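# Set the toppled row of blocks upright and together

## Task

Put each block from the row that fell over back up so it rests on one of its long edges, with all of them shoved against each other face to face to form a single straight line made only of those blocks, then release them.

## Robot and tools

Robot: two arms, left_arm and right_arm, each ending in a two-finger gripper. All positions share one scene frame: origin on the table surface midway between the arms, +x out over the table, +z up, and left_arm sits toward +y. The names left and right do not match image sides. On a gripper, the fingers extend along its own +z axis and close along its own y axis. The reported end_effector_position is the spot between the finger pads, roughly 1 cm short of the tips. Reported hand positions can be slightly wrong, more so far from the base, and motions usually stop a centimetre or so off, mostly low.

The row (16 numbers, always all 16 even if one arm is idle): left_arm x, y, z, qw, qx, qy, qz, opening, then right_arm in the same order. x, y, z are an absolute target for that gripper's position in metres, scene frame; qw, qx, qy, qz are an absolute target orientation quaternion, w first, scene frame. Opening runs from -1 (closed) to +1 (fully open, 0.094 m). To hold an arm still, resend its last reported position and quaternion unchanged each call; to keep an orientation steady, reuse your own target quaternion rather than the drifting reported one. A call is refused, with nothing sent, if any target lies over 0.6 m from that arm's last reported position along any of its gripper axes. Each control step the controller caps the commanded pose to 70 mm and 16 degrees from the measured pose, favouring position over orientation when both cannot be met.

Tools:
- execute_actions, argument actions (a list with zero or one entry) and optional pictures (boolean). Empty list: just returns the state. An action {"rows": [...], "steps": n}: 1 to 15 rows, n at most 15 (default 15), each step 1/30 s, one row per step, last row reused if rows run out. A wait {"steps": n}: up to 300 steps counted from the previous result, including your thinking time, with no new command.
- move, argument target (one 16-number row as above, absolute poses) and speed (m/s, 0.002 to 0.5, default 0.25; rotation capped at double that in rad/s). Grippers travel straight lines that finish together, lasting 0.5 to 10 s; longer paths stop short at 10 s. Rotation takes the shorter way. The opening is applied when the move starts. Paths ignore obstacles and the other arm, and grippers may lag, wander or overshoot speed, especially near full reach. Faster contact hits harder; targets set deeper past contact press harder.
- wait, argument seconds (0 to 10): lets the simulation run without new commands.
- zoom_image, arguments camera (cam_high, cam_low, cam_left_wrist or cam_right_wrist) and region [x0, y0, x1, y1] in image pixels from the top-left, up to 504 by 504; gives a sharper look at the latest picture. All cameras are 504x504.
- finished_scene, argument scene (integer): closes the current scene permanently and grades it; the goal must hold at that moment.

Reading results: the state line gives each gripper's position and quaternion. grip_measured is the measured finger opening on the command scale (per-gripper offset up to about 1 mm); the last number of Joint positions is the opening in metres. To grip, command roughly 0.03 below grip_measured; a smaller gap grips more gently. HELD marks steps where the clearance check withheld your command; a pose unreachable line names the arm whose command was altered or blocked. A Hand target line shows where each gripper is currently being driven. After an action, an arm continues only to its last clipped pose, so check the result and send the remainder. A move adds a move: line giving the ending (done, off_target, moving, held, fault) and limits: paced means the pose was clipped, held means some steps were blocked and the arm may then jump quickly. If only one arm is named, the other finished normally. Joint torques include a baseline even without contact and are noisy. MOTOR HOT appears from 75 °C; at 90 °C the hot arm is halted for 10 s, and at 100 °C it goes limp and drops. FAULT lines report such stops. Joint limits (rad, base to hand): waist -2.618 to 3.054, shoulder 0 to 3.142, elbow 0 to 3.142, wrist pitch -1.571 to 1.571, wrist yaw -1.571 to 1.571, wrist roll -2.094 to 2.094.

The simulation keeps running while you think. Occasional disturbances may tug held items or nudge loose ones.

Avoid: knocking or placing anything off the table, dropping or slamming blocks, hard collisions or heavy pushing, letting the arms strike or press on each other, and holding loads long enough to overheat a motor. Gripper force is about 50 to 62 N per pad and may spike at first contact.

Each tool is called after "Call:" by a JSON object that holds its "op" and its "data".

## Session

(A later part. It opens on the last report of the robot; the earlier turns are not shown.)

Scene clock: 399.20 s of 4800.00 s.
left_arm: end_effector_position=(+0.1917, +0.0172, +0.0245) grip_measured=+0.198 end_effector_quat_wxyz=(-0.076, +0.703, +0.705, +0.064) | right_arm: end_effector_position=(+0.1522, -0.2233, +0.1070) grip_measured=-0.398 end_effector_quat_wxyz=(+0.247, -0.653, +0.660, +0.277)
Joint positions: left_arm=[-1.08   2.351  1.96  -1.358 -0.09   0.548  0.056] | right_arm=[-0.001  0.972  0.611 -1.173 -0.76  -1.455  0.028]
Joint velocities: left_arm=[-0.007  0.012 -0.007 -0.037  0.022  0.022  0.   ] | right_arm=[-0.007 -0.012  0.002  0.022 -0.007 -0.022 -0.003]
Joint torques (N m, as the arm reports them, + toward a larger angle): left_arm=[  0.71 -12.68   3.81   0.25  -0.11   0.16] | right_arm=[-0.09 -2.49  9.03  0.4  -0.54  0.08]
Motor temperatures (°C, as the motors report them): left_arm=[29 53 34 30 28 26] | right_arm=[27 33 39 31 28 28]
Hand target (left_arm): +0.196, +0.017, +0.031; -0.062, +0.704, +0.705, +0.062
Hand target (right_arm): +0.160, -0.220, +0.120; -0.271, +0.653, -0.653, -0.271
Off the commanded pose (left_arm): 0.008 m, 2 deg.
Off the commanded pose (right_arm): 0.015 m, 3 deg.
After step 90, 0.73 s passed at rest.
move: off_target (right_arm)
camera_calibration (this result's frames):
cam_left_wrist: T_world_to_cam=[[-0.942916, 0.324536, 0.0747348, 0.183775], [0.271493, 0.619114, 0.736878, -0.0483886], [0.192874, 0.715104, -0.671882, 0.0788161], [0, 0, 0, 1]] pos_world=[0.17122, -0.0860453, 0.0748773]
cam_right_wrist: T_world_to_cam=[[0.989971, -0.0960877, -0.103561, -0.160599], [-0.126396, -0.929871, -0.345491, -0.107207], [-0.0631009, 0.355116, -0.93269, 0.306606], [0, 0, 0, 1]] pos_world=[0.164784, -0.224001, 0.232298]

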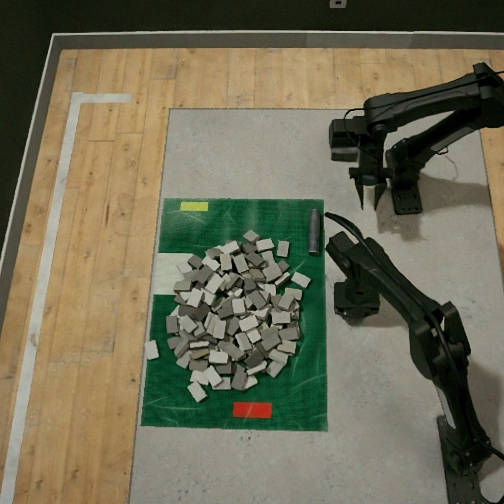

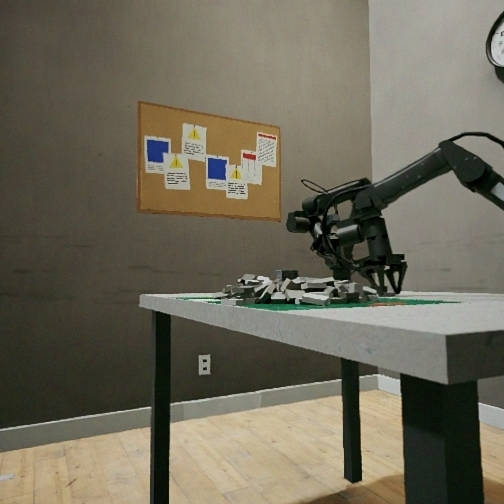

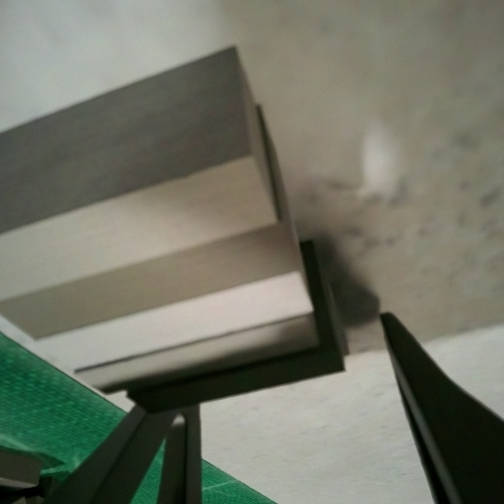

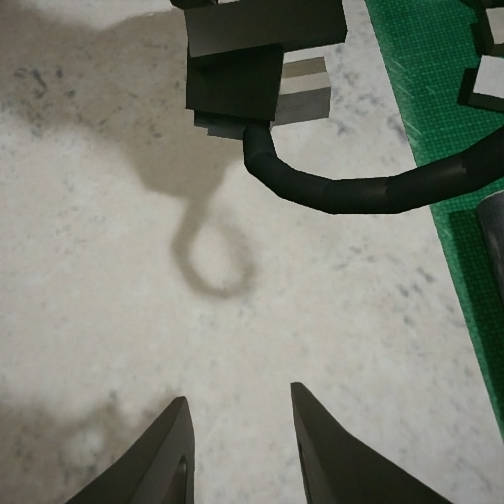

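Call:
{"op": "execute_actions", "data": {"actions": [{"rows": [[0.196,0.017,0.031,-0.0616,0.7044,0.7044,0.0616,0.15, 0.16,-0.22,0.12,0.2706,-0.6533,0.6533,0.2706,-0.4],[0.196,0.017,0.031,-0.0616,0.7044,0.7044,0.0616,0.1, 0.16,-0.22,0.12,0.2706,-0.6533,0.6533,0.2706,-0.4],[0.196,0.017,0.031,-0.0616,0.7044,0.7044,0.0616,0.05, 0.16,-0.22,0.12,0.2706,-0.6533,0.6533,0.2706,-0.4],[0.196,0.017,0.031,-0.0616,0.7044,0.7044,0.0616,0.0, 0.16,-0.22,0.12,0.2706,-0.6533,0.6533,0.2706,-0.4],[0.196,0.017,0.031,-0.0616,0.7044,0.7044,0.0616,-0.04, 0.16,-0.22,0.12,0.2706,-0.6533,0.6533,0.2706,-0.4],[0.196,0.017,0.031,-0.0616,0.7044,0.7044,0.0616,-0.07, 0.16,-0.22,0.12,0.2706,-0.6533,0.6533,0.2706,-0.4],[0.196,0.017,0.031,-0.0616,0.7044,0.7044,0.0616,-0.09, 0.16,-0.22,0.12,0.2706,-0.6533,0.6533,0.2706,-0.4],[0.196,0.017,0.031,-0.0616,0.7044,0.7044,0.0616,-0.11, 0.16,-0.22,0.12,0.2706,-0.6533,0.6533,0.2706,-0.4],[0.196,0.017,0.031,-0.0616,0.7044,0.7044,0.0616,-0.12, 0.16,-0.22,0.12,0.2706,-0.6533,0.6533,0.2706,-0.4],[0.196,0.017,0.031,-0.0616,0.7044,0.7044,0.0616,-0.13, 0.16,-0.22,0.12,0.2706,-0.6533,0.6533,0.2706,-0.4],[0.196,0.017,0.031,-0.0616,0.7044,0.7044,0.0616,-0.14, 0.16,-0.22,0.12,0.2706,-0.6533,0.6533,0.2706,-0.4],[0.196,0.017,0.031,-0.0616,0.7044,0.7044,0.0616,-0.15, 0.16,-0.22,0.12,0.2706,-0.6533,0.6533,0.2706,-0.4],[0.196,0.017,0.031,-0.0616,0.7044,0.7044,0.0616,-0.16, 0.16,-0.22,0.12,0.2706,-0.6533,0.6533,0.2706,-0.4]], "steps": 15}]}}

Scene clock: 407.33 s of 4800.00 s.
left_arm: end_effector_position=(+0.1922, +0.0168, +0.0244) grip_measured=-0.137 end_effector_quat_wxyz=(-0.075, +0.703, +0.705, +0.064) | right_arm: end_effector_position=(+0.1522, -0.2233, +0.1070) grip_measured=-0.398 end_effector_quat_wxyz=(+0.247, -0.653, +0.660, +0.277)
Joint positions: left_arm=[-1.08   2.351  1.96  -1.355 -0.092  0.548  0.041] | right_arm=[-0.001  0.972  0.611 -1.173 -0.76  -1.455  0.028]
Joint velocities: left_arm=[ 0.002  0.002  0.017 -0.051  0.007 -0.022 -0.001] | right_arm=[-0.007  0.002 -0.017 -0.037 -0.022 -0.007 -0.   ]
Joint torques (N m, as the arm reports them, + toward a larger angle): left_arm=[  0.71 -12.73   3.84   0.22  -0.13   0.14] | right_arm=[-0.05 -2.5   8.95  0.4  -0.53  0.09]
Motor temperatures (°C, as the motors report them): left_arm=[29 54 33 30 28 26] | right_arm=[27 33 39 31 28 28]
Hand target (left_arm): +0.196, +0.017, +0.031; -0.062, +0.704, +0.705, +0.062
Hand target (right_arm): +0.160, -0.220, +0.120; -0.271, +0.653, -0.653, -0.270
Off the commanded pose (left_arm): 0.008 m, 2 deg.
Off the commanded pose (right_arm): 0.015 m, 3 deg.
Steps of this call (steps 1 to 90: nothing new was sent; then 4.63 s passed at rest; steps 91 to 105: all 15 steps of this action). Readings (end_effector_position):
91: left_arm (+0.1918, +0.0171, +0.0245) | right_arm (+0.1522, -0.2233, +0.1070)
92: left_arm (+0.1918, +0.0171, +0.0245) | right_arm (+0.1522, -0.2233, +0.1070)
94: left_arm (+0.1919, +0.0170, +0.0245) | right_arm (+0.1522, -0.2233, +0.1070)
98: left_arm (+0.1922, +0.0168, +0.0244) | right_arm (+0.1522, -0.2233, +0.1070)
105: the state above
camera_calibration (this result's frames):
cam_left_wrist: T_world_to_cam=[[-0.943025, 0.324848, 0.0719578, 0.184501], [0.269871, 0.620288, 0.736486, -0.0478782], [0.194612, 0.713944, -0.672614, 0.0786731], [0, 0, 0, 1]] pos_world=[0.171599, -0.0864047, 0.074902]
cam_right_wrist: T_world_to_cam=[[0.989971, -0.0960877, -0.103561, -0.160599], [-0.126396, -0.929871, -0.345491, -0.107207], [-0.0631009, 0.355116, -0.93269, 0.306606], [0, 0, 0, 1]] pos_world=[0.164784, -0.224001, 0.232298]

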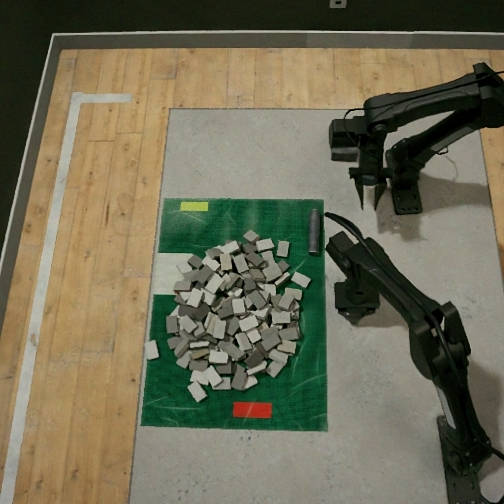

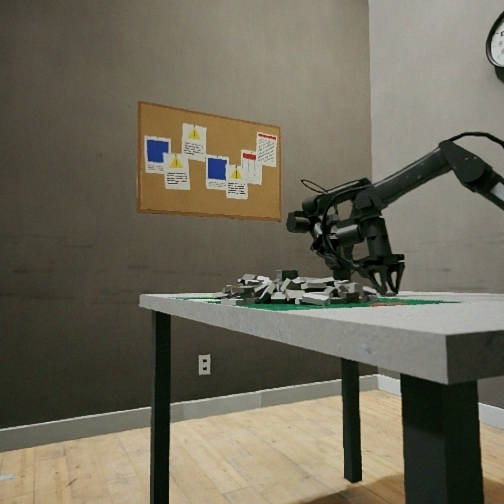

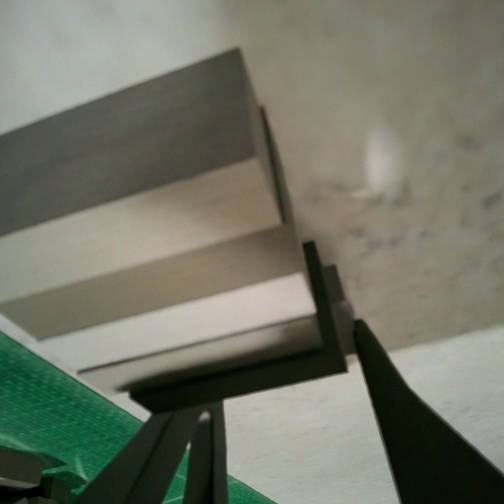

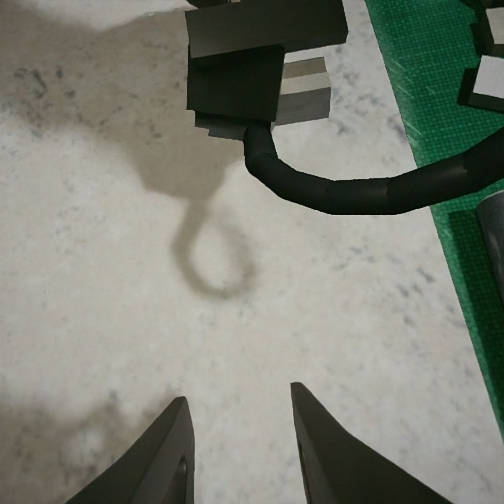

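Call:
{"op": "move", "data": {"target": [0.194,0.045,0.032,-0.0616,0.7044,0.7044,0.0616,-0.18, 0.16,-0.22,0.12,0.2706,-0.6533,0.6533,0.2706,-0.4], "speed": 0.01}}

Scene clock: 413.10 s of 4800.00 s.
left_arm: end_effector_position=(+0.1891, +0.0446, +0.0240) grip_measured=-0.137 end_effector_quat_wxyz=(-0.078, +0.702, +0.705, +0.062) | right_arm: end_effector_position=(+0.1522, -0.2233, +0.1070) grip_measured=-0.398 end_effector_quat_wxyz=(+0.247, -0.653, +0.660, +0.277)
Joint positions: left_arm=[-1.048  2.248  1.781 -1.282 -0.092  0.578  0.041] | right_arm=[-0.001  0.972  0.611 -1.173 -0.76  -1.455  0.028]
Joint velocities: left_arm=[-0.017  0.002 -0.012  0.051  0.007 -0.007 -0.   ] | right_arm=[-0.002 -0.007  0.002  0.022 -0.037 -0.081 -0.   ]
Joint torques (N m, as the arm reports them, + toward a larger angle): left_arm=[  0.86 -12.25   3.91   0.25  -0.16   0.12] | right_arm=[-0.06 -2.47  8.95  0.41 -0.54  0.09]
Motor temperatures (°C, as the motors report them): left_arm=[29 54 33 29 28 26] | right_arm=[27 33 39 31 28 28]
Hand target (left_arm): +0.194, +0.045, +0.032; -0.062, +0.704, +0.704, +0.062
Hand target (right_arm): +0.160, -0.220, +0.120; -0.271, +0.653, -0.653, -0.271
Off the commanded pose (left_arm): 0.009 m, 2 deg.
Off the commanded pose (right_arm): 0.015 m, 3 deg.
move: off_target (right_arm)
camera_calibration (this result's frames):
cam_left_wrist: T_world_to_cam=[[-0.942902, 0.323435, 0.079527, 0.172357], [0.274508, 0.619418, 0.735504, -0.0648149], [0.188628, 0.715339, -0.672837, 0.0601745], [0, 0, 0, 1]] pos_world=[0.168958, -0.058644, 0.0744521]
cam_right_wrist: T_world_to_cam=[[0.989971, -0.0960877, -0.103561, -0.160599], [-0.126396, -0.929871, -0.345491, -0.107207], [-0.0631009, 0.355116, -0.93269, 0.306606], [0, 0, 0, 1]] pos_world=[0.164784, -0.224001, 0.232298]

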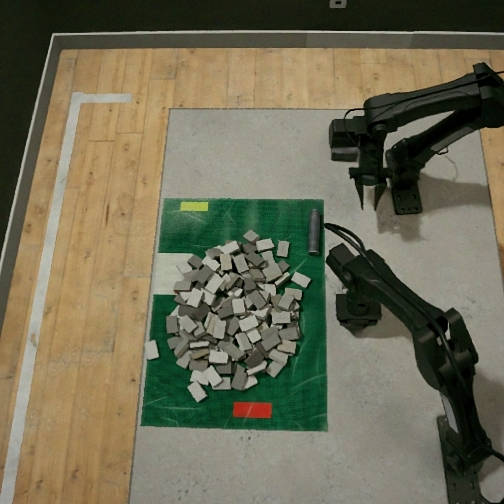

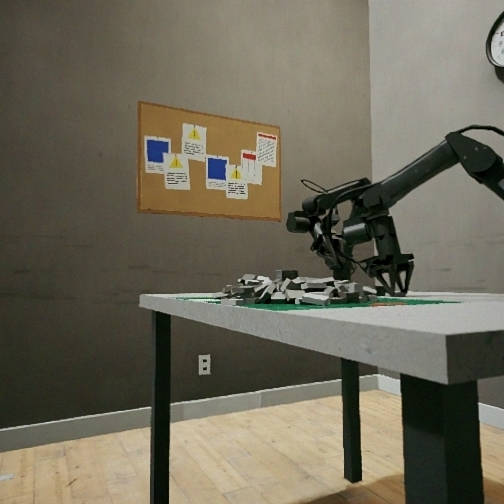

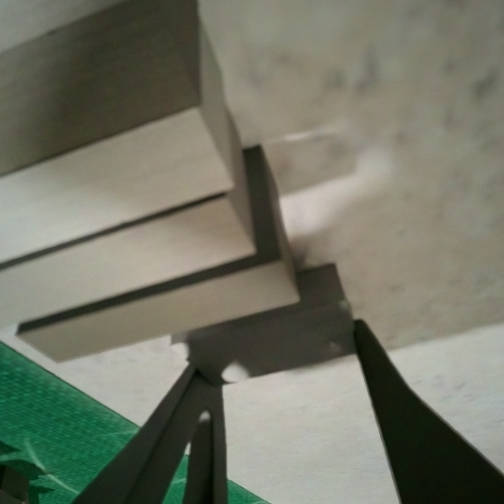

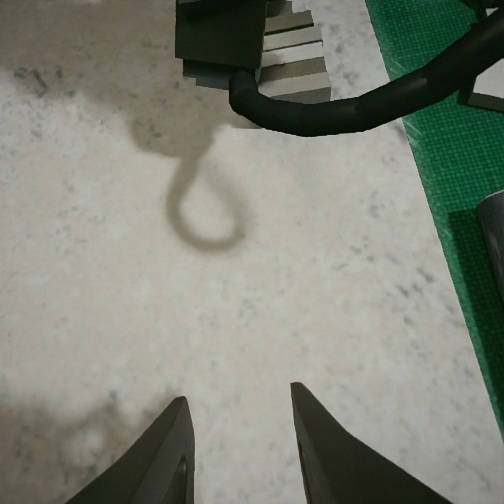

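Call:
{"op": "execute_actions", "data": {"actions": [{"rows": [[0.194,0.045,0.032,-0.0616,0.7044,0.7044,0.0616,-0.13, 0.16,-0.22,0.12,0.2706,-0.6533,0.6533,0.2706,-0.4],[0.194,0.045,0.032,-0.0616,0.7044,0.7044,0.0616,-0.11, 0.16,-0.22,0.12,0.2706,-0.6533,0.6533,0.2706,-0.4],[0.194,0.045,0.032,-0.0616,0.7044,0.7044,0.0616,-0.08, 0.16,-0.22,0.12,0.2706,-0.6533,0.6533,0.2706,-0.4],[0.194,0.045,0.032,-0.0616,0.7044,0.7044,0.0616,-0.04, 0.16,-0.22,0.12,0.2706,-0.6533,0.6533,0.2706,-0.4],[0.194,0.045,0.032,-0.0616,0.7044,0.7044,0.0616,0.02, 0.16,-0.22,0.12,0.2706,-0.6533,0.6533,0.2706,-0.4],[0.194,0.045,0.032,-0.0616,0.7044,0.7044,0.0616,0.1, 0.16,-0.22,0.12,0.2706,-0.6533,0.6533,0.2706,-0.4],[0.194,0.045,0.032,-0.0616,0.7044,0.7044,0.0616,0.2, 0.16,-0.22,0.12,0.2706,-0.6533,0.6533,0.2706,-0.4]], "steps": 15}], "pictures": false}}

Call:
{"op": "move", "data": {"target": [0.192,0.030,0.031,-0.0616,0.7044,0.7044,0.0616,0.2, 0.16,-0.22,0.12,0.2706,-0.6533,0.6533,0.2706,-0.4], "speed": 0.007}}

Scene clock: 425.63 s of 4800.00 s.
left_arm: end_effector_position=(+0.1894, +0.0443, +0.0239) grip_measured=+0.197 end_effector_quat_wxyz=(-0.077, +0.703, +0.705, +0.062) | right_arm: end_effector_position=(+0.1522, -0.2233, +0.1070) grip_measured=-0.398 end_effector_quat_wxyz=(+0.247, -0.653, +0.660, +0.277)
Joint positions: left_arm=[-1.048  2.248  1.781 -1.28  -0.092  0.579  0.056] | right_arm=[-0.001  0.972  0.611 -1.173 -0.76  -1.455  0.028]
Joint velocities: left_arm=[-0.002  0.012  0.012  0.022 -0.007  0.037 -0.001] | right_arm=[ 0.002  0.002 -0.017  0.007 -0.007 -0.066  0.   ]
Joint torques (N m, as the arm reports them, + toward a larger angle): left_arm=[  0.8  -12.51   3.91   0.22  -0.16   0.16] | right_arm=[ 0.03 -2.51  9.01  0.39 -0.54  0.08]
Motor temperatures (°C, as the motors report them): left_arm=[29 55 33 29 28 26] | right_arm=[27 33 39 31 28 28]
Hand target (left_arm): +0.194, +0.045, +0.032; -0.062, +0.704, +0.705, +0.062
Hand target (right_arm): +0.160, -0.220, +0.120; -0.271, +0.653, -0.653, -0.270
Off the commanded pose (left_arm): 0.009 m, 2 deg.
Off the commanded pose (right_arm): 0.015 m, 3 deg.
Steps of this call (steps 1 to 90: nothing new was sent; then 9.03 s passed at rest; steps 91 to 105: all 15 steps of this action). Readings (end_effector_position):
91: left_arm (+0.1894, +0.0443, +0.0239) | right_arm (+0.1522, -0.2233, +0.1070)
92: left_arm (+0.1894, +0.0443, +0.0239) | right_arm (+0.1522, -0.2233, +0.1070)
94: left_arm (+0.1894, +0.0443, +0.0239) | right_arm (+0.1522, -0.2233, +0.1070)
98: left_arm (+0.1894, +0.0443, +0.0239) | right_arm (+0.1522, -0.2233, +0.1070)
105: the state above

Scene clock: 429.70 s of 4800.00 s.
left_arm: end_effector_position=(+0.1923, +0.0363, +0.0287) grip_measured=+0.197 end_effector_quat_wxyz=(-0.065, +0.704, +0.704, +0.060) | right_arm: end_effector_position=(+0.1522, -0.2233, +0.1070) grip_measured=-0.398 end_effector_quat_wxyz=(+0.247, -0.653, +0.660, +0.277)
Joint positions: left_arm=[-1.053  2.251  1.81  -1.281 -0.092  0.578  0.056] | right_arm=[-0.001  0.972  0.611 -1.173 -0.76  -1.455  0.028]
Joint velocities: left_arm=[-0.002 -0.007 -0.012  0.022 -0.007  0.007  0.   ] | right_arm=[-0.007  0.012  0.007 -0.007 -0.066 -0.081  0.   ]
Joint torques (N m, as the arm reports them, + toward a larger angle): left_arm=[-0.99 -9.25  6.98  0.05 -0.12 -0.03] | right_arm=[-0.07 -2.55  8.98  0.39 -0.54  0.09]
Motor temperatures (°C, as the motors report them): left_arm=[29 54 33 29 28 26] | right_arm=[27 33 39 31 28 28]
Hand target (left_arm): +0.192, +0.030, +0.031; -0.061, +0.705, +0.704, +0.061
Hand target (right_arm): +0.160, -0.220, +0.120; -0.271, +0.653, -0.653, -0.271
Off the commanded pose (left_arm): 0.007 m, 0 deg.
Off the commanded pose (right_arm): 0.015 m, 3 deg.
move: off_target (right_arm)
camera_calibration (this result's frames):
cam_left_wrist: T_world_to_cam=[[-0.942303, 0.329642, 0.0583154, 0.177959], [0.266802, 0.634313, 0.725578, -0.0627374], [0.20219, 0.699273, -0.685665, 0.0669793], [0, 0, 0, 1]] pos_world=[0.170887, -0.0657043, 0.0810685]
cam_right_wrist: T_world_to_cam=[[0.989971, -0.0960877, -0.103561, -0.160599], [-0.126396, -0.929871, -0.345491, -0.107207], [-0.0631009, 0.355116, -0.93269, 0.306606], [0, 0, 0, 1]] pos_world=[0.164784, -0.224001, 0.232298]

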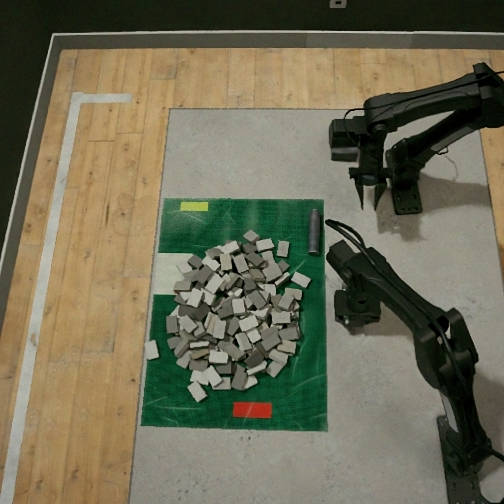

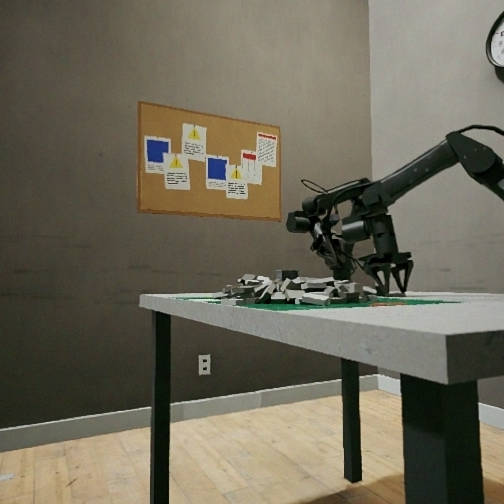

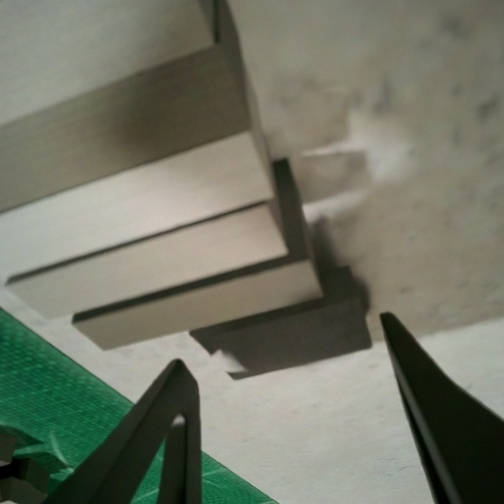

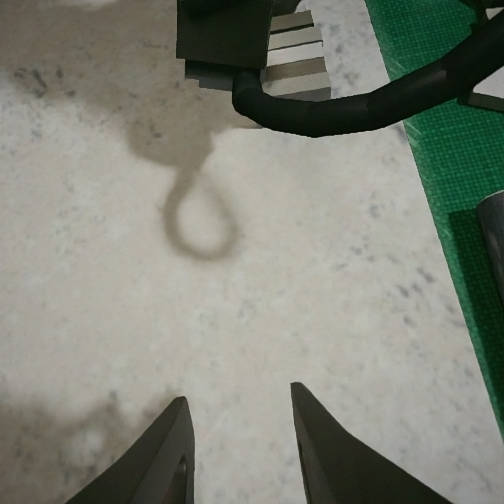

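Call:
{"op": "move", "data": {"target": [0.196,0.041,0.032,-0.0616,0.7044,0.7044,0.0616,0.2, 0.16,-0.22,0.12,0.2706,-0.6533,0.6533,0.2706,-0.4], "speed": 0.006}}

Scene clock: 453.17 s of 4800.00 s.
left_arm: end_effector_position=(+0.1938, +0.0374, +0.0287) grip_measured=+0.197 end_effector_quat_wxyz=(-0.065, +0.703, +0.706, +0.060) | right_arm: end_effector_position=(+0.1522, -0.2233, +0.1070) grip_measured=-0.398 end_effector_quat_wxyz=(+0.247, -0.653, +0.660, +0.277)
Joint positions: left_arm=[-1.049  2.251  1.81  -1.281 -0.092  0.578  0.056] | right_arm=[-0.001  0.972  0.611 -1.173 -0.76  -1.455  0.028]
Joint velocities: left_arm=[ 0.002  0.002  0.002  0.022 -0.066  0.007  0.001] | right_arm=[-0.002  0.012  0.012  0.022  0.007 -0.022 -0.001]
Joint torques (N m, as the arm reports them, + toward a larger angle): left_arm=[  0.73 -11.25   4.05   0.17  -0.18   0.15] | right_arm=[-0.08 -2.49  8.96  0.4  -0.55  0.08]
Motor temperatures (°C, as the motors report them): left_arm=[29 51 34 29 28 26] | right_arm=[27 33 39 31 28 28]
Hand target (left_arm): +0.196, +0.041, +0.032; -0.062, +0.704, +0.705, +0.062
Hand target (right_arm): +0.160, -0.220, +0.120; -0.271, +0.653, -0.653, -0.271
Off the commanded pose (left_arm): 0.005 m, 0 deg.
Off the commanded pose (right_arm): 0.016 m, 3 deg.
After step 90, 16.03 s passed at rest.
move: off_target (right_arm)
camera_calibration (this result's frames):
cam_left_wrist: T_world_to_cam=[[-0.943803, 0.325325, 0.0583154, 0.179438], [0.263896, 0.635528, 0.725578, -0.0632889], [0.198987, 0.700191, -0.685665, 0.0665215], [0, 0, 0, 1]] pos_world=[0.172819, -0.0647314, 0.0810685]
cam_right_wrist: T_world_to_cam=[[0.989973, -0.0961409, -0.10349, -0.160634], [-0.126397, -0.93, -0.345142, -0.107334], [-0.0630638, 0.354763, -0.932827, 0.30651], [0, 0, 0, 1]] pos_world=[0.164786, -0.224003, 0.232252]

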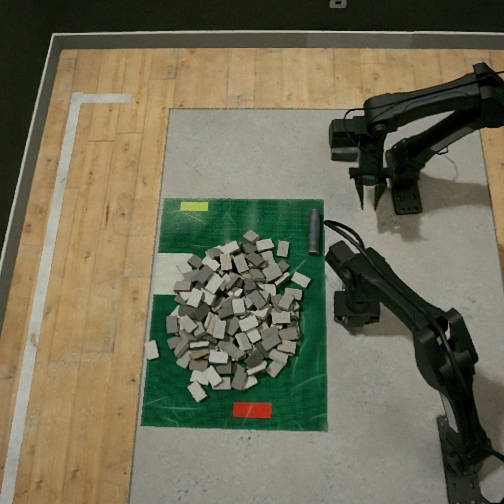

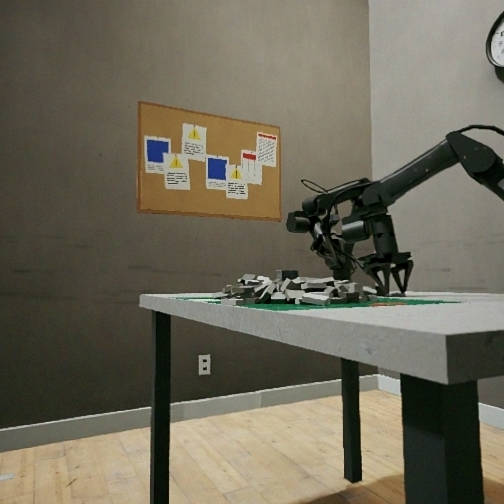

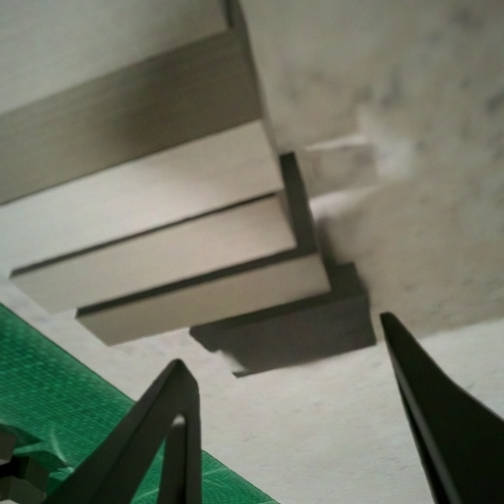

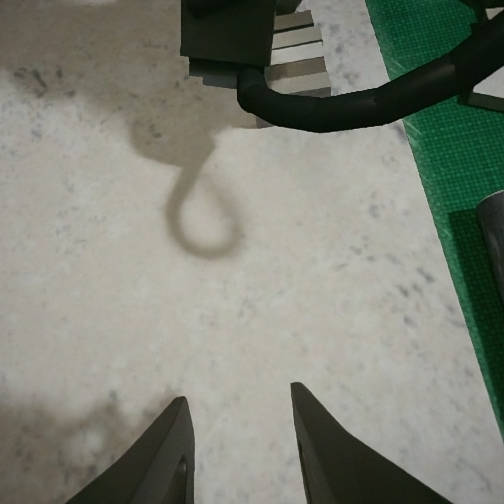

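Call:
{"op": "move", "data": {"target": [0.196,0.042,0.025,-0.0616,0.7044,0.7044,0.0616,0.2, 0.16,-0.22,0.12,0.2706,-0.6533,0.6533,0.2706,-0.4], "speed": 0.005}}

Scene clock: 460.87 s of 4800.00 s.
left_arm: end_effector_position=(+0.1929, +0.0387, +0.0253) grip_measured=+0.198 end_effector_quat_wxyz=(-0.066, +0.703, +0.705, +0.060) | right_arm: end_effector_position=(+0.1522, -0.2233, +0.1070) grip_measured=-0.398 end_effector_quat_wxyz=(+0.247, -0.653, +0.660, +0.277)
Joint positions: left_arm=[-1.049  2.251  1.796 -1.27  -0.092  0.579  0.056] | right_arm=[-0.001  0.972  0.611 -1.173 -0.76  -1.455  0.028]
Joint velocities: left_arm=[ 0.012 -0.007  0.002  0.037  0.022 -0.081  0.   ] | right_arm=[-0.007  0.007  0.002 -0.037 -0.066 -0.037  0.   ]
Joint torques (N m, as the arm reports them, + toward a larger angle): left_arm=[  0.78 -11.06   3.43   0.27  -0.16   0.16] | right_arm=[-0.09 -2.48  9.05  0.4  -0.54  0.08]
Motor temperatures (°C, as the motors report them): left_arm=[29 52 34 29 28 26] | right_arm=[27 33 39 31 28 28]
Hand target (left_arm): +0.196, +0.042, +0.025; -0.062, +0.704, +0.704, +0.062
Hand target (right_arm): +0.160, -0.220, +0.120; -0.271, +0.653, -0.653, -0.271
Off the commanded pose (left_arm): 0.005 m, 1 deg.
Off the commanded pose (right_arm): 0.015 m, 3 deg.
move: off_target (right_arm)
camera_calibration (this result's frames):
cam_left_wrist: T_world_to_cam=[[-0.943309, 0.326217, 0.0612344, 0.178176], [0.266144, 0.633164, 0.726822, -0.0618307], [0.198331, 0.701915, -0.68409, 0.0634995], [0, 0, 0, 1]] pos_world=[0.171937, -0.0635466, 0.0774688]
cam_right_wrist: T_world_to_cam=[[0.989971, -0.0960877, -0.103561, -0.160599], [-0.126396, -0.929871, -0.345491, -0.107207], [-0.0631009, 0.355116, -0.93269, 0.306606], [0, 0, 0, 1]] pos_world=[0.164784, -0.224001, 0.232298]

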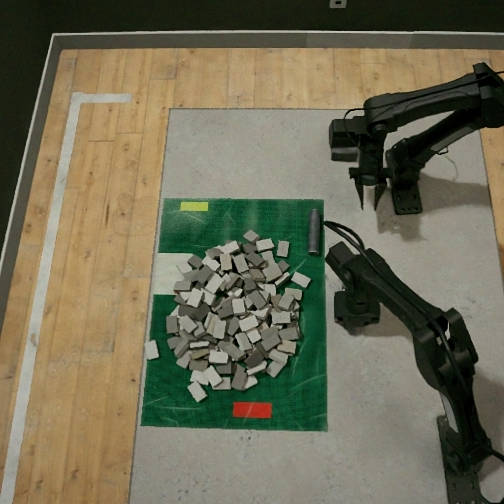

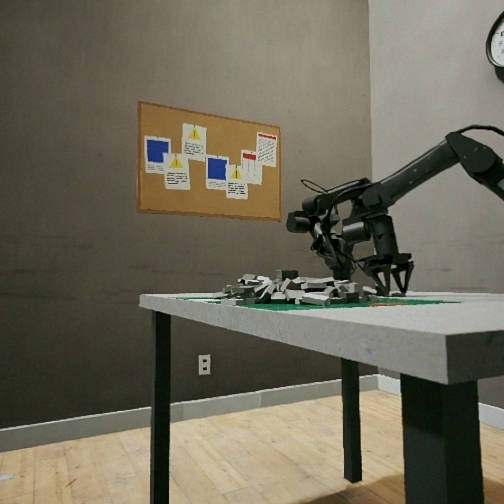

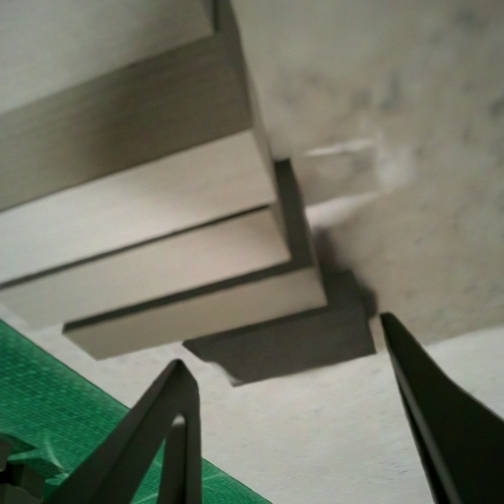

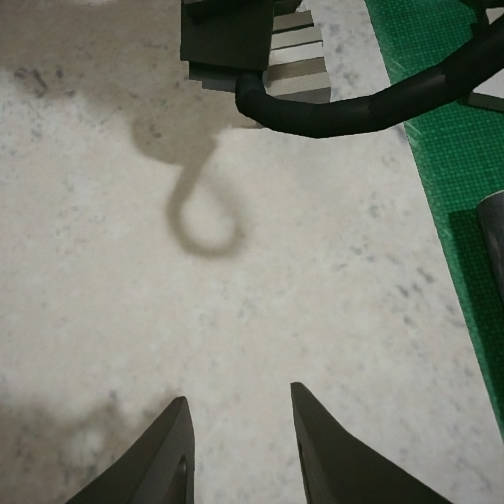

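Call:
{"op": "execute_actions", "data": {"actions": [{"rows": [[0.196,0.042,0.025,-0.0616,0.7044,0.7044,0.0616,0.15, 0.16,-0.22,0.12,0.2706,-0.6533,0.6533,0.2706,-0.4],[0.196,0.042,0.025,-0.0616,0.7044,0.7044,0.0616,0.1, 0.16,-0.22,0.12,0.2706,-0.6533,0.6533,0.2706,-0.4],[0.196,0.042,0.025,-0.0616,0.7044,0.7044,0.0616,0.05, 0.16,-0.22,0.12,0.2706,-0.6533,0.6533,0.2706,-0.4],[0.196,0.042,0.025,-0.0616,0.7044,0.7044,0.0616,0.0, 0.16,-0.22,0.12,0.2706,-0.6533,0.6533,0.2706,-0.4],[0.196,0.042,0.025,-0.0616,0.7044,0.7044,0.0616,-0.04, 0.16,-0.22,0.12,0.2706,-0.6533,0.6533,0.2706,-0.4],[0.196,0.042,0.025,-0.0616,0.7044,0.7044,0.0616,-0.07, 0.16,-0.22,0.12,0.2706,-0.6533,0.6533,0.2706,-0.4],[0.196,0.042,0.025,-0.0616,0.7044,0.7044,0.0616,-0.09, 0.16,-0.22,0.12,0.2706,-0.6533,0.6533,0.2706,-0.4],[0.196,0.042,0.025,-0.0616,0.7044,0.7044,0.0616,-0.11, 0.16,-0.22,0.12,0.2706,-0.6533,0.6533,0.2706,-0.4],[0.196,0.042,0.025,-0.0616,0.7044,0.7044,0.0616,-0.12, 0.16,-0.22,0.12,0.2706,-0.6533,0.6533,0.2706,-0.4],[0.196,0.042,0.025,-0.0616,0.7044,0.7044,0.0616,-0.13, 0.16,-0.22,0.12,0.2706,-0.6533,0.6533,0.2706,-0.4],[0.196,0.042,0.025,-0.0616,0.7044,0.7044,0.0616,-0.14, 0.16,-0.22,0.12,0.2706,-0.6533,0.6533,0.2706,-0.4],[0.196,0.042,0.025,-0.0616,0.7044,0.7044,0.0616,-0.15, 0.16,-0.22,0.12,0.2706,-0.6533,0.6533,0.2706,-0.4],[0.196,0.042,0.025,-0.0616,0.7044,0.7044,0.0616,-0.16, 0.16,-0.22,0.12,0.2706,-0.6533,0.6533,0.2706,-0.4],[0.196,0.042,0.025,-0.0616,0.7044,0.7044,0.0616,-0.17, 0.16,-0.22,0.12,0.2706,-0.6533,0.6533,0.2706,-0.4],[0.196,0.042,0.025,-0.0616,0.7044,0.7044,0.0616,-0.18, 0.16,-0.22,0.12,0.2706,-0.6533,0.6533,0.2706,-0.4]], "steps": 15}], "pictures": false}}

Call:
{"op": "move", "data": {"target": [0.194,0.050,0.065,-0.0616,0.7044,0.7044,0.0616,-0.18, 0.16,-0.22,0.12,0.2706,-0.6533,0.6533,0.2706,-0.4], "speed": 0.02}}

Scene clock: 469.90 s of 4800.00 s.
left_arm: end_effector_position=(+0.1929, +0.0386, +0.0253) grip_measured=-0.137 end_effector_quat_wxyz=(-0.066, +0.703, +0.705, +0.060) | right_arm: end_effector_position=(+0.1522, -0.2233, +0.1070) grip_measured=-0.398 end_effector_quat_wxyz=(+0.247, -0.653, +0.660, +0.277)
Joint positions: left_arm=[-1.049  2.251  1.796 -1.27  -0.092  0.58   0.041] | right_arm=[-0.001  0.972  0.611 -1.173 -0.76  -1.455  0.028]
Joint velocities: left_arm=[-0.002  0.007 -0.002  0.007 -0.022 -0.066  0.001] | right_arm=[ 0.007 -0.012  0.017 -0.037 -0.051  0.007 -0.   ]
Joint torques (N m, as the arm reports them, + toward a larger angle): left_arm=[  0.82 -10.99   3.46   0.3   -0.15   0.14] | right_arm=[-0.07 -2.53  8.88  0.4  -0.54  0.07]
Motor temperatures (°C, as the motors report them): left_arm=[29 52 33 29 28 26] | right_arm=[27 33 39 30 28 28]
Hand target (left_arm): +0.196, +0.042, +0.025; -0.062, +0.704, +0.704, +0.062
Hand target (right_arm): +0.160, -0.220, +0.120; -0.271, +0.653, -0.653, -0.271
Off the commanded pose (left_arm): 0.005 m, 1 deg.
Off the commanded pose (right_arm): 0.015 m, 3 deg.
Steps of this call (steps 1 to 90: nothing new was sent; then 5.53 s passed at rest; steps 91 to 105: all 15 steps of this action). Readings (end_effector_position):
91: left_arm (+0.1929, +0.0386, +0.0253) | right_arm (+0.1522, -0.2233, +0.1070)
92: left_arm (+0.1929, +0.0386, +0.0253) | right_arm (+0.1522, -0.2233, +0.1070)
94: left_arm (+0.1929, +0.0386, +0.0253) | right_arm (+0.1522, -0.2233, +0.1070)
98: left_arm (+0.1929, +0.0386, +0.0253) | right_arm (+0.1522, -0.2233, +0.1070)
105: the state above

Scene clock: 472.47 s of 4800.00 s.
left_arm: end_effector_position=(+0.1873, +0.0517, +0.0470) grip_measured=-0.137 end_effector_quat_wxyz=(-0.078, +0.703, +0.704, +0.062) | right_arm: end_effector_position=(+0.1522, -0.2233, +0.1070) grip_measured=-0.398 end_effector_quat_wxyz=(+0.247, -0.653, +0.660, +0.277)
Joint positions: left_arm=[-1.042  2.2    1.796 -1.344 -0.092  0.586  0.041] | right_arm=[-0.001  0.972  0.611 -1.173 -0.76  -1.455  0.028]
Joint velocities: left_arm=[-0.002  0.002 -0.007 -0.051 -0.007  0.022 -0.001] | right_arm=[-0.017  0.007 -0.007  0.037 -0.022  0.051  0.   ]
Joint torques (N m, as the arm reports them, + toward a larger angle): left_arm=[  0.75 -11.92   6.9   -0.04  -0.15   0.15] | right_arm=[-0.09 -2.46  8.94  0.41 -0.56  0.09]
Motor temperatures (°C, as the motors report them): left_arm=[29 53 33 29 28 26] | right_arm=[27 33 39 30 28 28]
Hand target (left_arm): +0.193, +0.051, +0.065; -0.061, +0.704, +0.704, +0.062
Hand target (right_arm): +0.160, -0.220, +0.120; -0.271, +0.653, -0.653, -0.271
Off the commanded pose (left_arm): 0.019 m, 2 deg.
Off the commanded pose (right_arm): 0.015 m, 3 deg.
move: off_target (left_arm, right_arm)
camera_calibration (this result's frames):
cam_left_wrist: T_world_to_cam=[[-0.942478, 0.32441, 0.0805851, 0.166367], [0.276071, 0.619504, 0.734846, -0.085875], [0.188469, 0.714824, -0.673429, 0.0709603], [0, 0, 0, 1]] pos_world=[0.167131, -0.0514955, 0.0974849]
cam_right_wrist: T_world_to_cam=[[0.989971, -0.0960877, -0.103561, -0.160599], [-0.126396, -0.929871, -0.345491, -0.107207], [-0.0631009, 0.355116, -0.93269, 0.306606], [0, 0, 0, 1]] pos_world=[0.164784, -0.224001, 0.232298]

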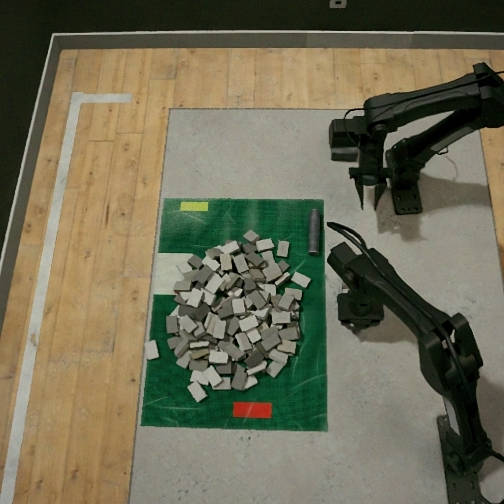

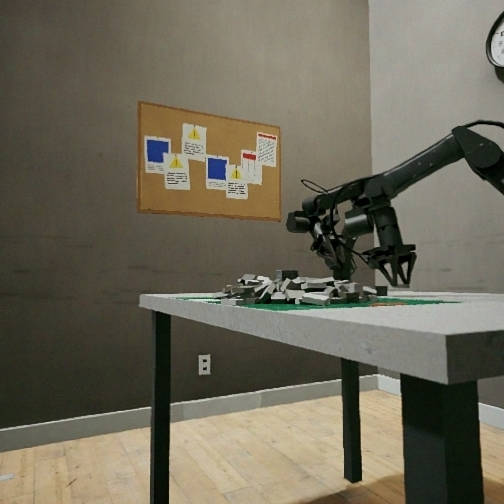

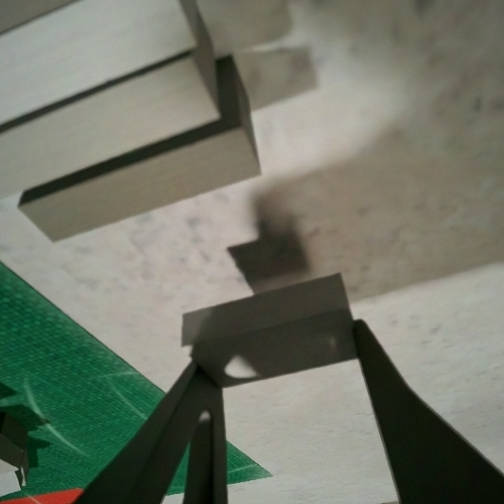

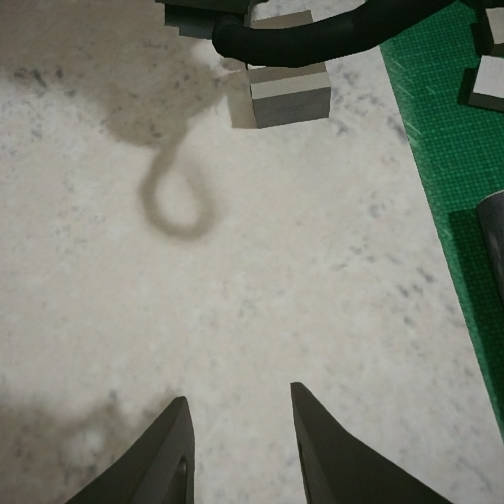

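Call:
{"op": "move", "data": {"target": [0.192,0.075,0.07,0.4056,0.5792,0.5792,-0.4056,-0.18, 0.16,-0.22,0.12,0.2706,-0.6533,0.6533,0.2706,-0.4], "speed": 0.15}}

Scene clock: 482.03 s of 4800.00 s.
left_arm: end_effector_position=(+0.1981, +0.0745, +0.0699) grip_measured=-0.137 end_effector_quat_wxyz=(+0.408, +0.586, +0.583, -0.387) | right_arm: end_effector_position=(+0.1522, -0.2233, +0.1070) grip_measured=-0.398 end_effector_quat_wxyz=(+0.247, -0.653, +0.660, +0.277)
Joint positions: left_arm=[-0.531  1.701  0.548  0.453  0.965  0.634  0.041] | right_arm=[-0.001  0.972  0.611 -1.173 -0.76  -1.455  0.028]
Joint velocities: left_arm=[-0.022 -0.002 -0.007  0.037 -0.037 -0.081 -0.   ] | right_arm=[ 0.017 -0.002 -0.002 -0.007  0.007  0.037  0.001]
Joint torques (N m, as the arm reports them, + toward a larger angle): left_arm=[ 0.6  -4.58  3.31  1.62  0.57 -0.04] | right_arm=[ 0.   -2.53  9.01  0.4  -0.51  0.07]
Motor temperatures (°C, as the motors report them): left_arm=[29 52 34 30 28 26] | right_arm=[27 33 39 30 28 28]
Hand target (left_arm): +0.194, +0.076, +0.069; +0.407, +0.582, +0.580, -0.400
Hand target (right_arm): +0.160, -0.220, +0.120; -0.271, +0.653, -0.653, -0.271
Off the commanded pose (left_arm): 0.006 m, 2 deg.
Off the commanded pose (right_arm): 0.015 m, 3 deg.
After step 90, 1.20 s passed at rest.
move: off_target (right_arm)
camera_calibration (this result's frames):
cam_left_wrist: T_world_to_cam=[[-0.935707, 0.104167, -0.337048, 0.211571], [0.263205, 0.842292, -0.470391, -0.0496666], [0.234893, -0.528861, -0.815556, 0.161482], [0, 0, 0, 1]] pos_world=[0.17311, 0.105197, 0.179644]
cam_right_wrist: T_world_to_cam=[[0.989971, -0.0960877, -0.103561, -0.160599], [-0.126396, -0.929871, -0.345491, -0.107207], [-0.0631009, 0.355116, -0.93269, 0.306606], [0, 0, 0, 1]] pos_world=[0.164784, -0.224001, 0.232298]

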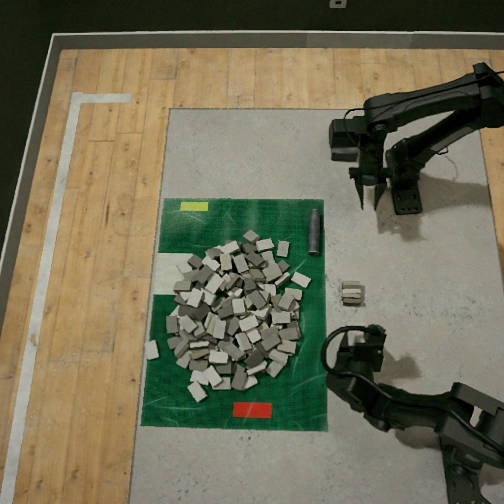

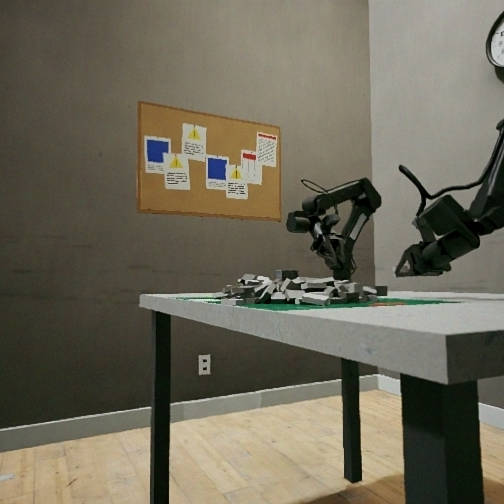

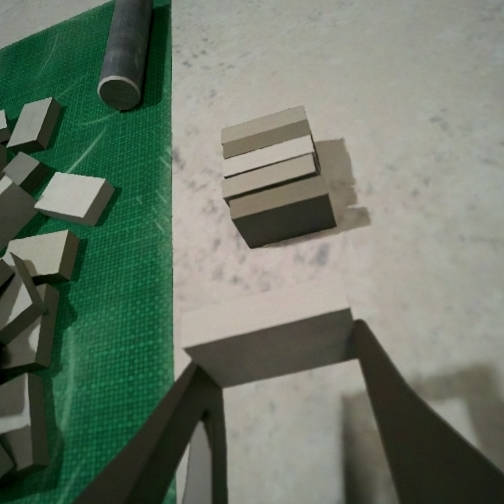

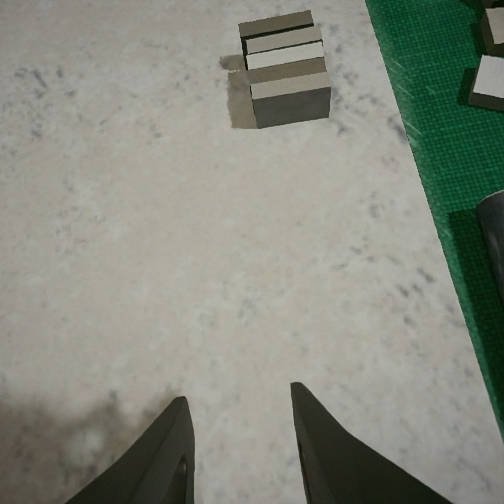

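Call:
{"op": "move", "data": {"target": [0.190,0.045,0.035,0.4056,0.5792,0.5792,-0.4056,-0.18, 0.183,-0.095,0.045,0.2706,-0.6533,0.6533,0.2706,-0.4], "speed": 0.05}}

Scene clock: 492.13 s of 4800.00 s.
left_arm: end_effector_position=(+0.1953, +0.0452, +0.0360) grip_measured=-0.137 end_effector_quat_wxyz=(+0.407, +0.579, +0.581, -0.401) | right_arm: end_effector_position=(+0.1870, -0.0951, +0.0480) grip_measured=-0.398 end_effector_quat_wxyz=(+0.278, -0.650, +0.655, +0.267)
Joint positions: left_arm=[-0.623  1.923  0.547  0.772  0.915  0.506  0.041] | right_arm=[ 0.646  1.318  0.473 -0.116 -0.54  -0.651  0.028]
Joint velocities: left_arm=[ 0.012  0.002 -0.002  0.007 -0.022  0.007  0.   ] | right_arm=[-0.002 -0.012 -0.007 -0.037 -0.081 -0.037 -0.   ]
Joint torques (N m, as the arm reports them, + toward a larger angle): left_arm=[-0.66 -5.61  2.62  1.68  0.26 -0.04] | right_arm=[ 0.83 -2.8   6.04  1.45 -0.22  0.08]
Motor temperatures (°C, as the motors report them): left_arm=[29 48 33 31 28 26] | right_arm=[27 33 39 31 28 28]
Hand target (left_arm): +0.191, +0.044, +0.035; +0.406, +0.579, +0.579, -0.406
Hand target (right_arm): +0.185, -0.092, +0.046; -0.277, +0.650, -0.654, -0.271
Off the commanded pose (left_arm): 0.005 m, 1 deg.
Off the commanded pose (right_arm): 0.005 m, 1 deg.
After step 90, 3.63 s passed at rest.
move: done
camera_calibration (this result's frames):
cam_left_wrist: T_world_to_cam=[[-0.94152, 0.102586, -0.320961, 0.20123], [0.258985, 0.829677, -0.494532, -0.0378653], [0.215562, -0.548736, -0.807726, 0.123387], [0, 0, 0, 1]] pos_world=[0.172671, 0.0784795, 0.145525]
cam_right_wrist: T_world_to_cam=[[0.99207, -0.114259, -0.0523628, -0.193363], [-0.125611, -0.91574, -0.381631, -0.00110712], [-0.00434583, 0.385182, -0.92283, 0.199621], [0, 0, 0, 1]] pos_world=[0.192558, -0.0999978, 0.173669]

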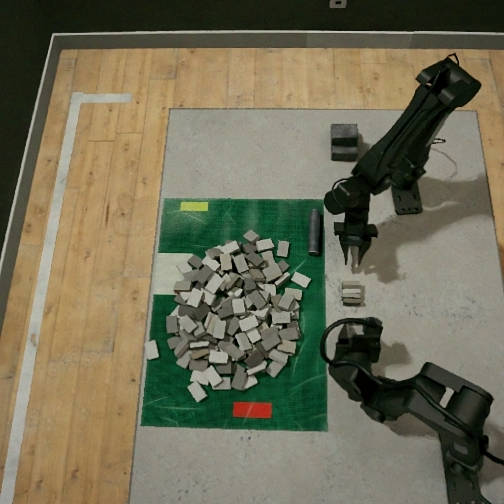

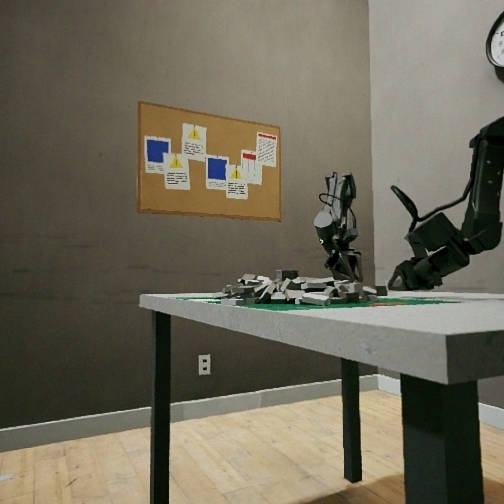

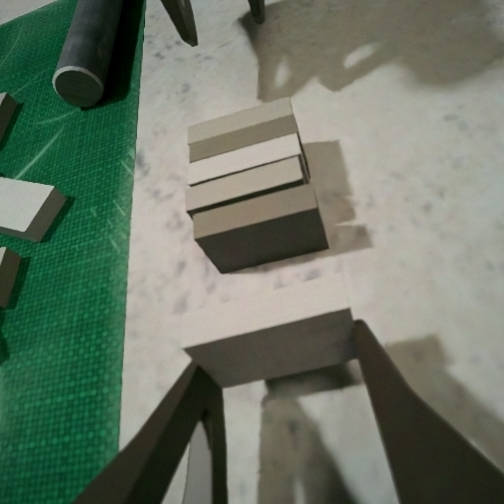

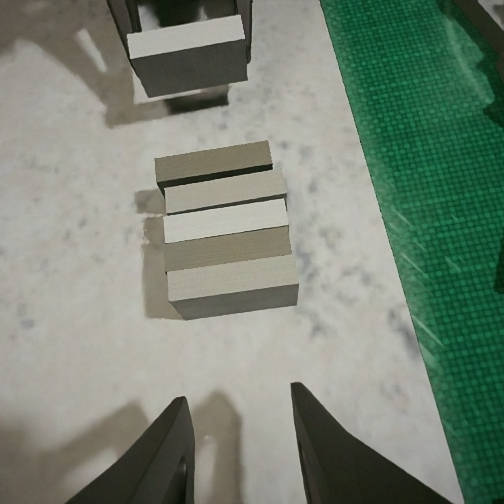

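Call:
{"op": "execute_actions", "data": {"actions": []}}

Scene clock: 502.70 s of 4800.00 s.
left_arm: end_effector_position=(+0.1954, +0.0452, +0.0361) grip_measured=-0.137 end_effector_quat_wxyz=(+0.408, +0.579, +0.581, -0.401) | right_arm: end_effector_position=(+0.1873, -0.0949, +0.0482) grip_measured=-0.398 end_effector_quat_wxyz=(+0.279, -0.649, +0.655, +0.267)
Joint positions: left_arm=[-0.623  1.923  0.547  0.773  0.914  0.506  0.041] | right_arm=[ 0.646  1.318  0.473 -0.114 -0.539 -0.65   0.028]
Joint velocities: left_arm=[ 0.007 -0.012  0.002  0.007 -0.051 -0.007 -0.   ] | right_arm=[ 0.007  0.002 -0.002 -0.051  0.051 -0.037 -0.   ]
Joint torques (N m, as the arm reports them, + toward a larger angle): left_arm=[-0.69 -5.56  2.57  1.69  0.25 -0.06] | right_arm=[ 0.9  -2.77  6.07  1.45 -0.22  0.11]
Motor temperatures (°C, as the motors report them): left_arm=[29 46 33 33 28 26] | right_arm=[27 33 38 32 28 28]
Hand target (left_arm): +0.191, +0.044, +0.035; +0.406, +0.579, +0.579, -0.406
Hand target (right_arm): +0.185, -0.092, +0.046; -0.277, +0.650, -0.654, -0.271
Off the commanded pose (left_arm): 0.006 m, 1 deg.
Off the commanded pose (right_arm): 0.005 m, 1 deg.
Steps of this call (steps 1 to 90: nothing new was sent; then 7.57 s passed at rest). Readings (end_effector_position):
1: left_arm (+0.1954, +0.0452, +0.0361) | right_arm (+0.1871, -0.0951, +0.0480)
2: left_arm (+0.1954, +0.0452, +0.0361) | right_arm (+0.1871, -0.0951, +0.0480)
4: left_arm (+0.1954, +0.0452, +0.0361) | right_arm (+0.1872, -0.0950, +0.0481)
8: left_arm (+0.1954, +0.0452, +0.0361) | right_arm (+0.1872, -0.0950, +0.0481)
90: the state above
camera_calibration (this result's frames):
cam_left_wrist: T_world_to_cam=[[-0.941307, 0.102221, -0.321701, 0.201379], [0.259101, 0.829651, -0.494516, -0.0378553], [0.21635, -0.548845, -0.807442, 0.123251], [0, 0, 0, 1]] pos_world=[0.172703, 0.0784672, 0.145582]
cam_right_wrist: T_world_to_cam=[[0.992025, -0.115182, -0.0511798, -0.193833], [-0.12601, -0.915299, -0.382557, -0.000667915], [-0.00278108, 0.385955, -0.922513, 0.199493], [0, 0, 0, 1]] pos_world=[0.192758, -0.0999327, 0.173859]

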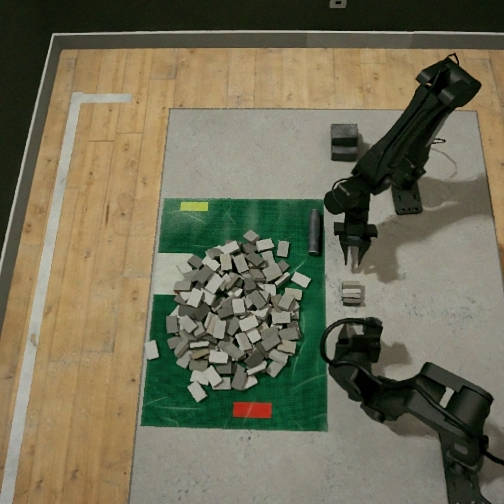

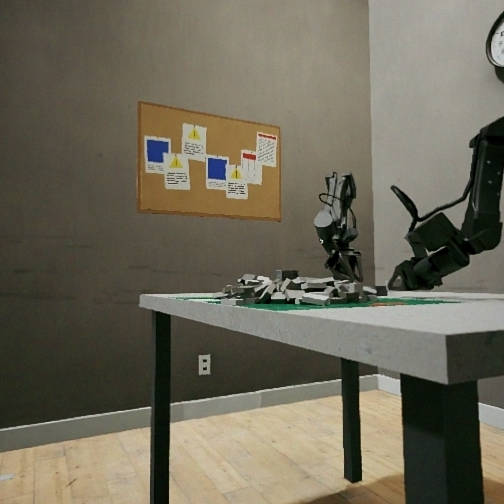

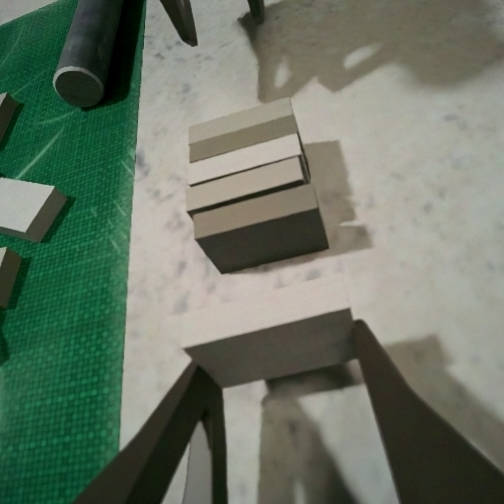

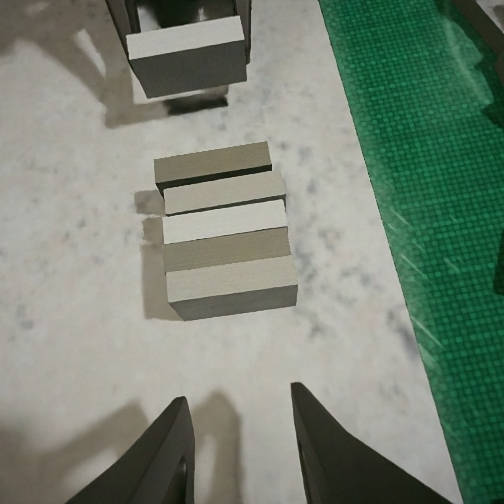

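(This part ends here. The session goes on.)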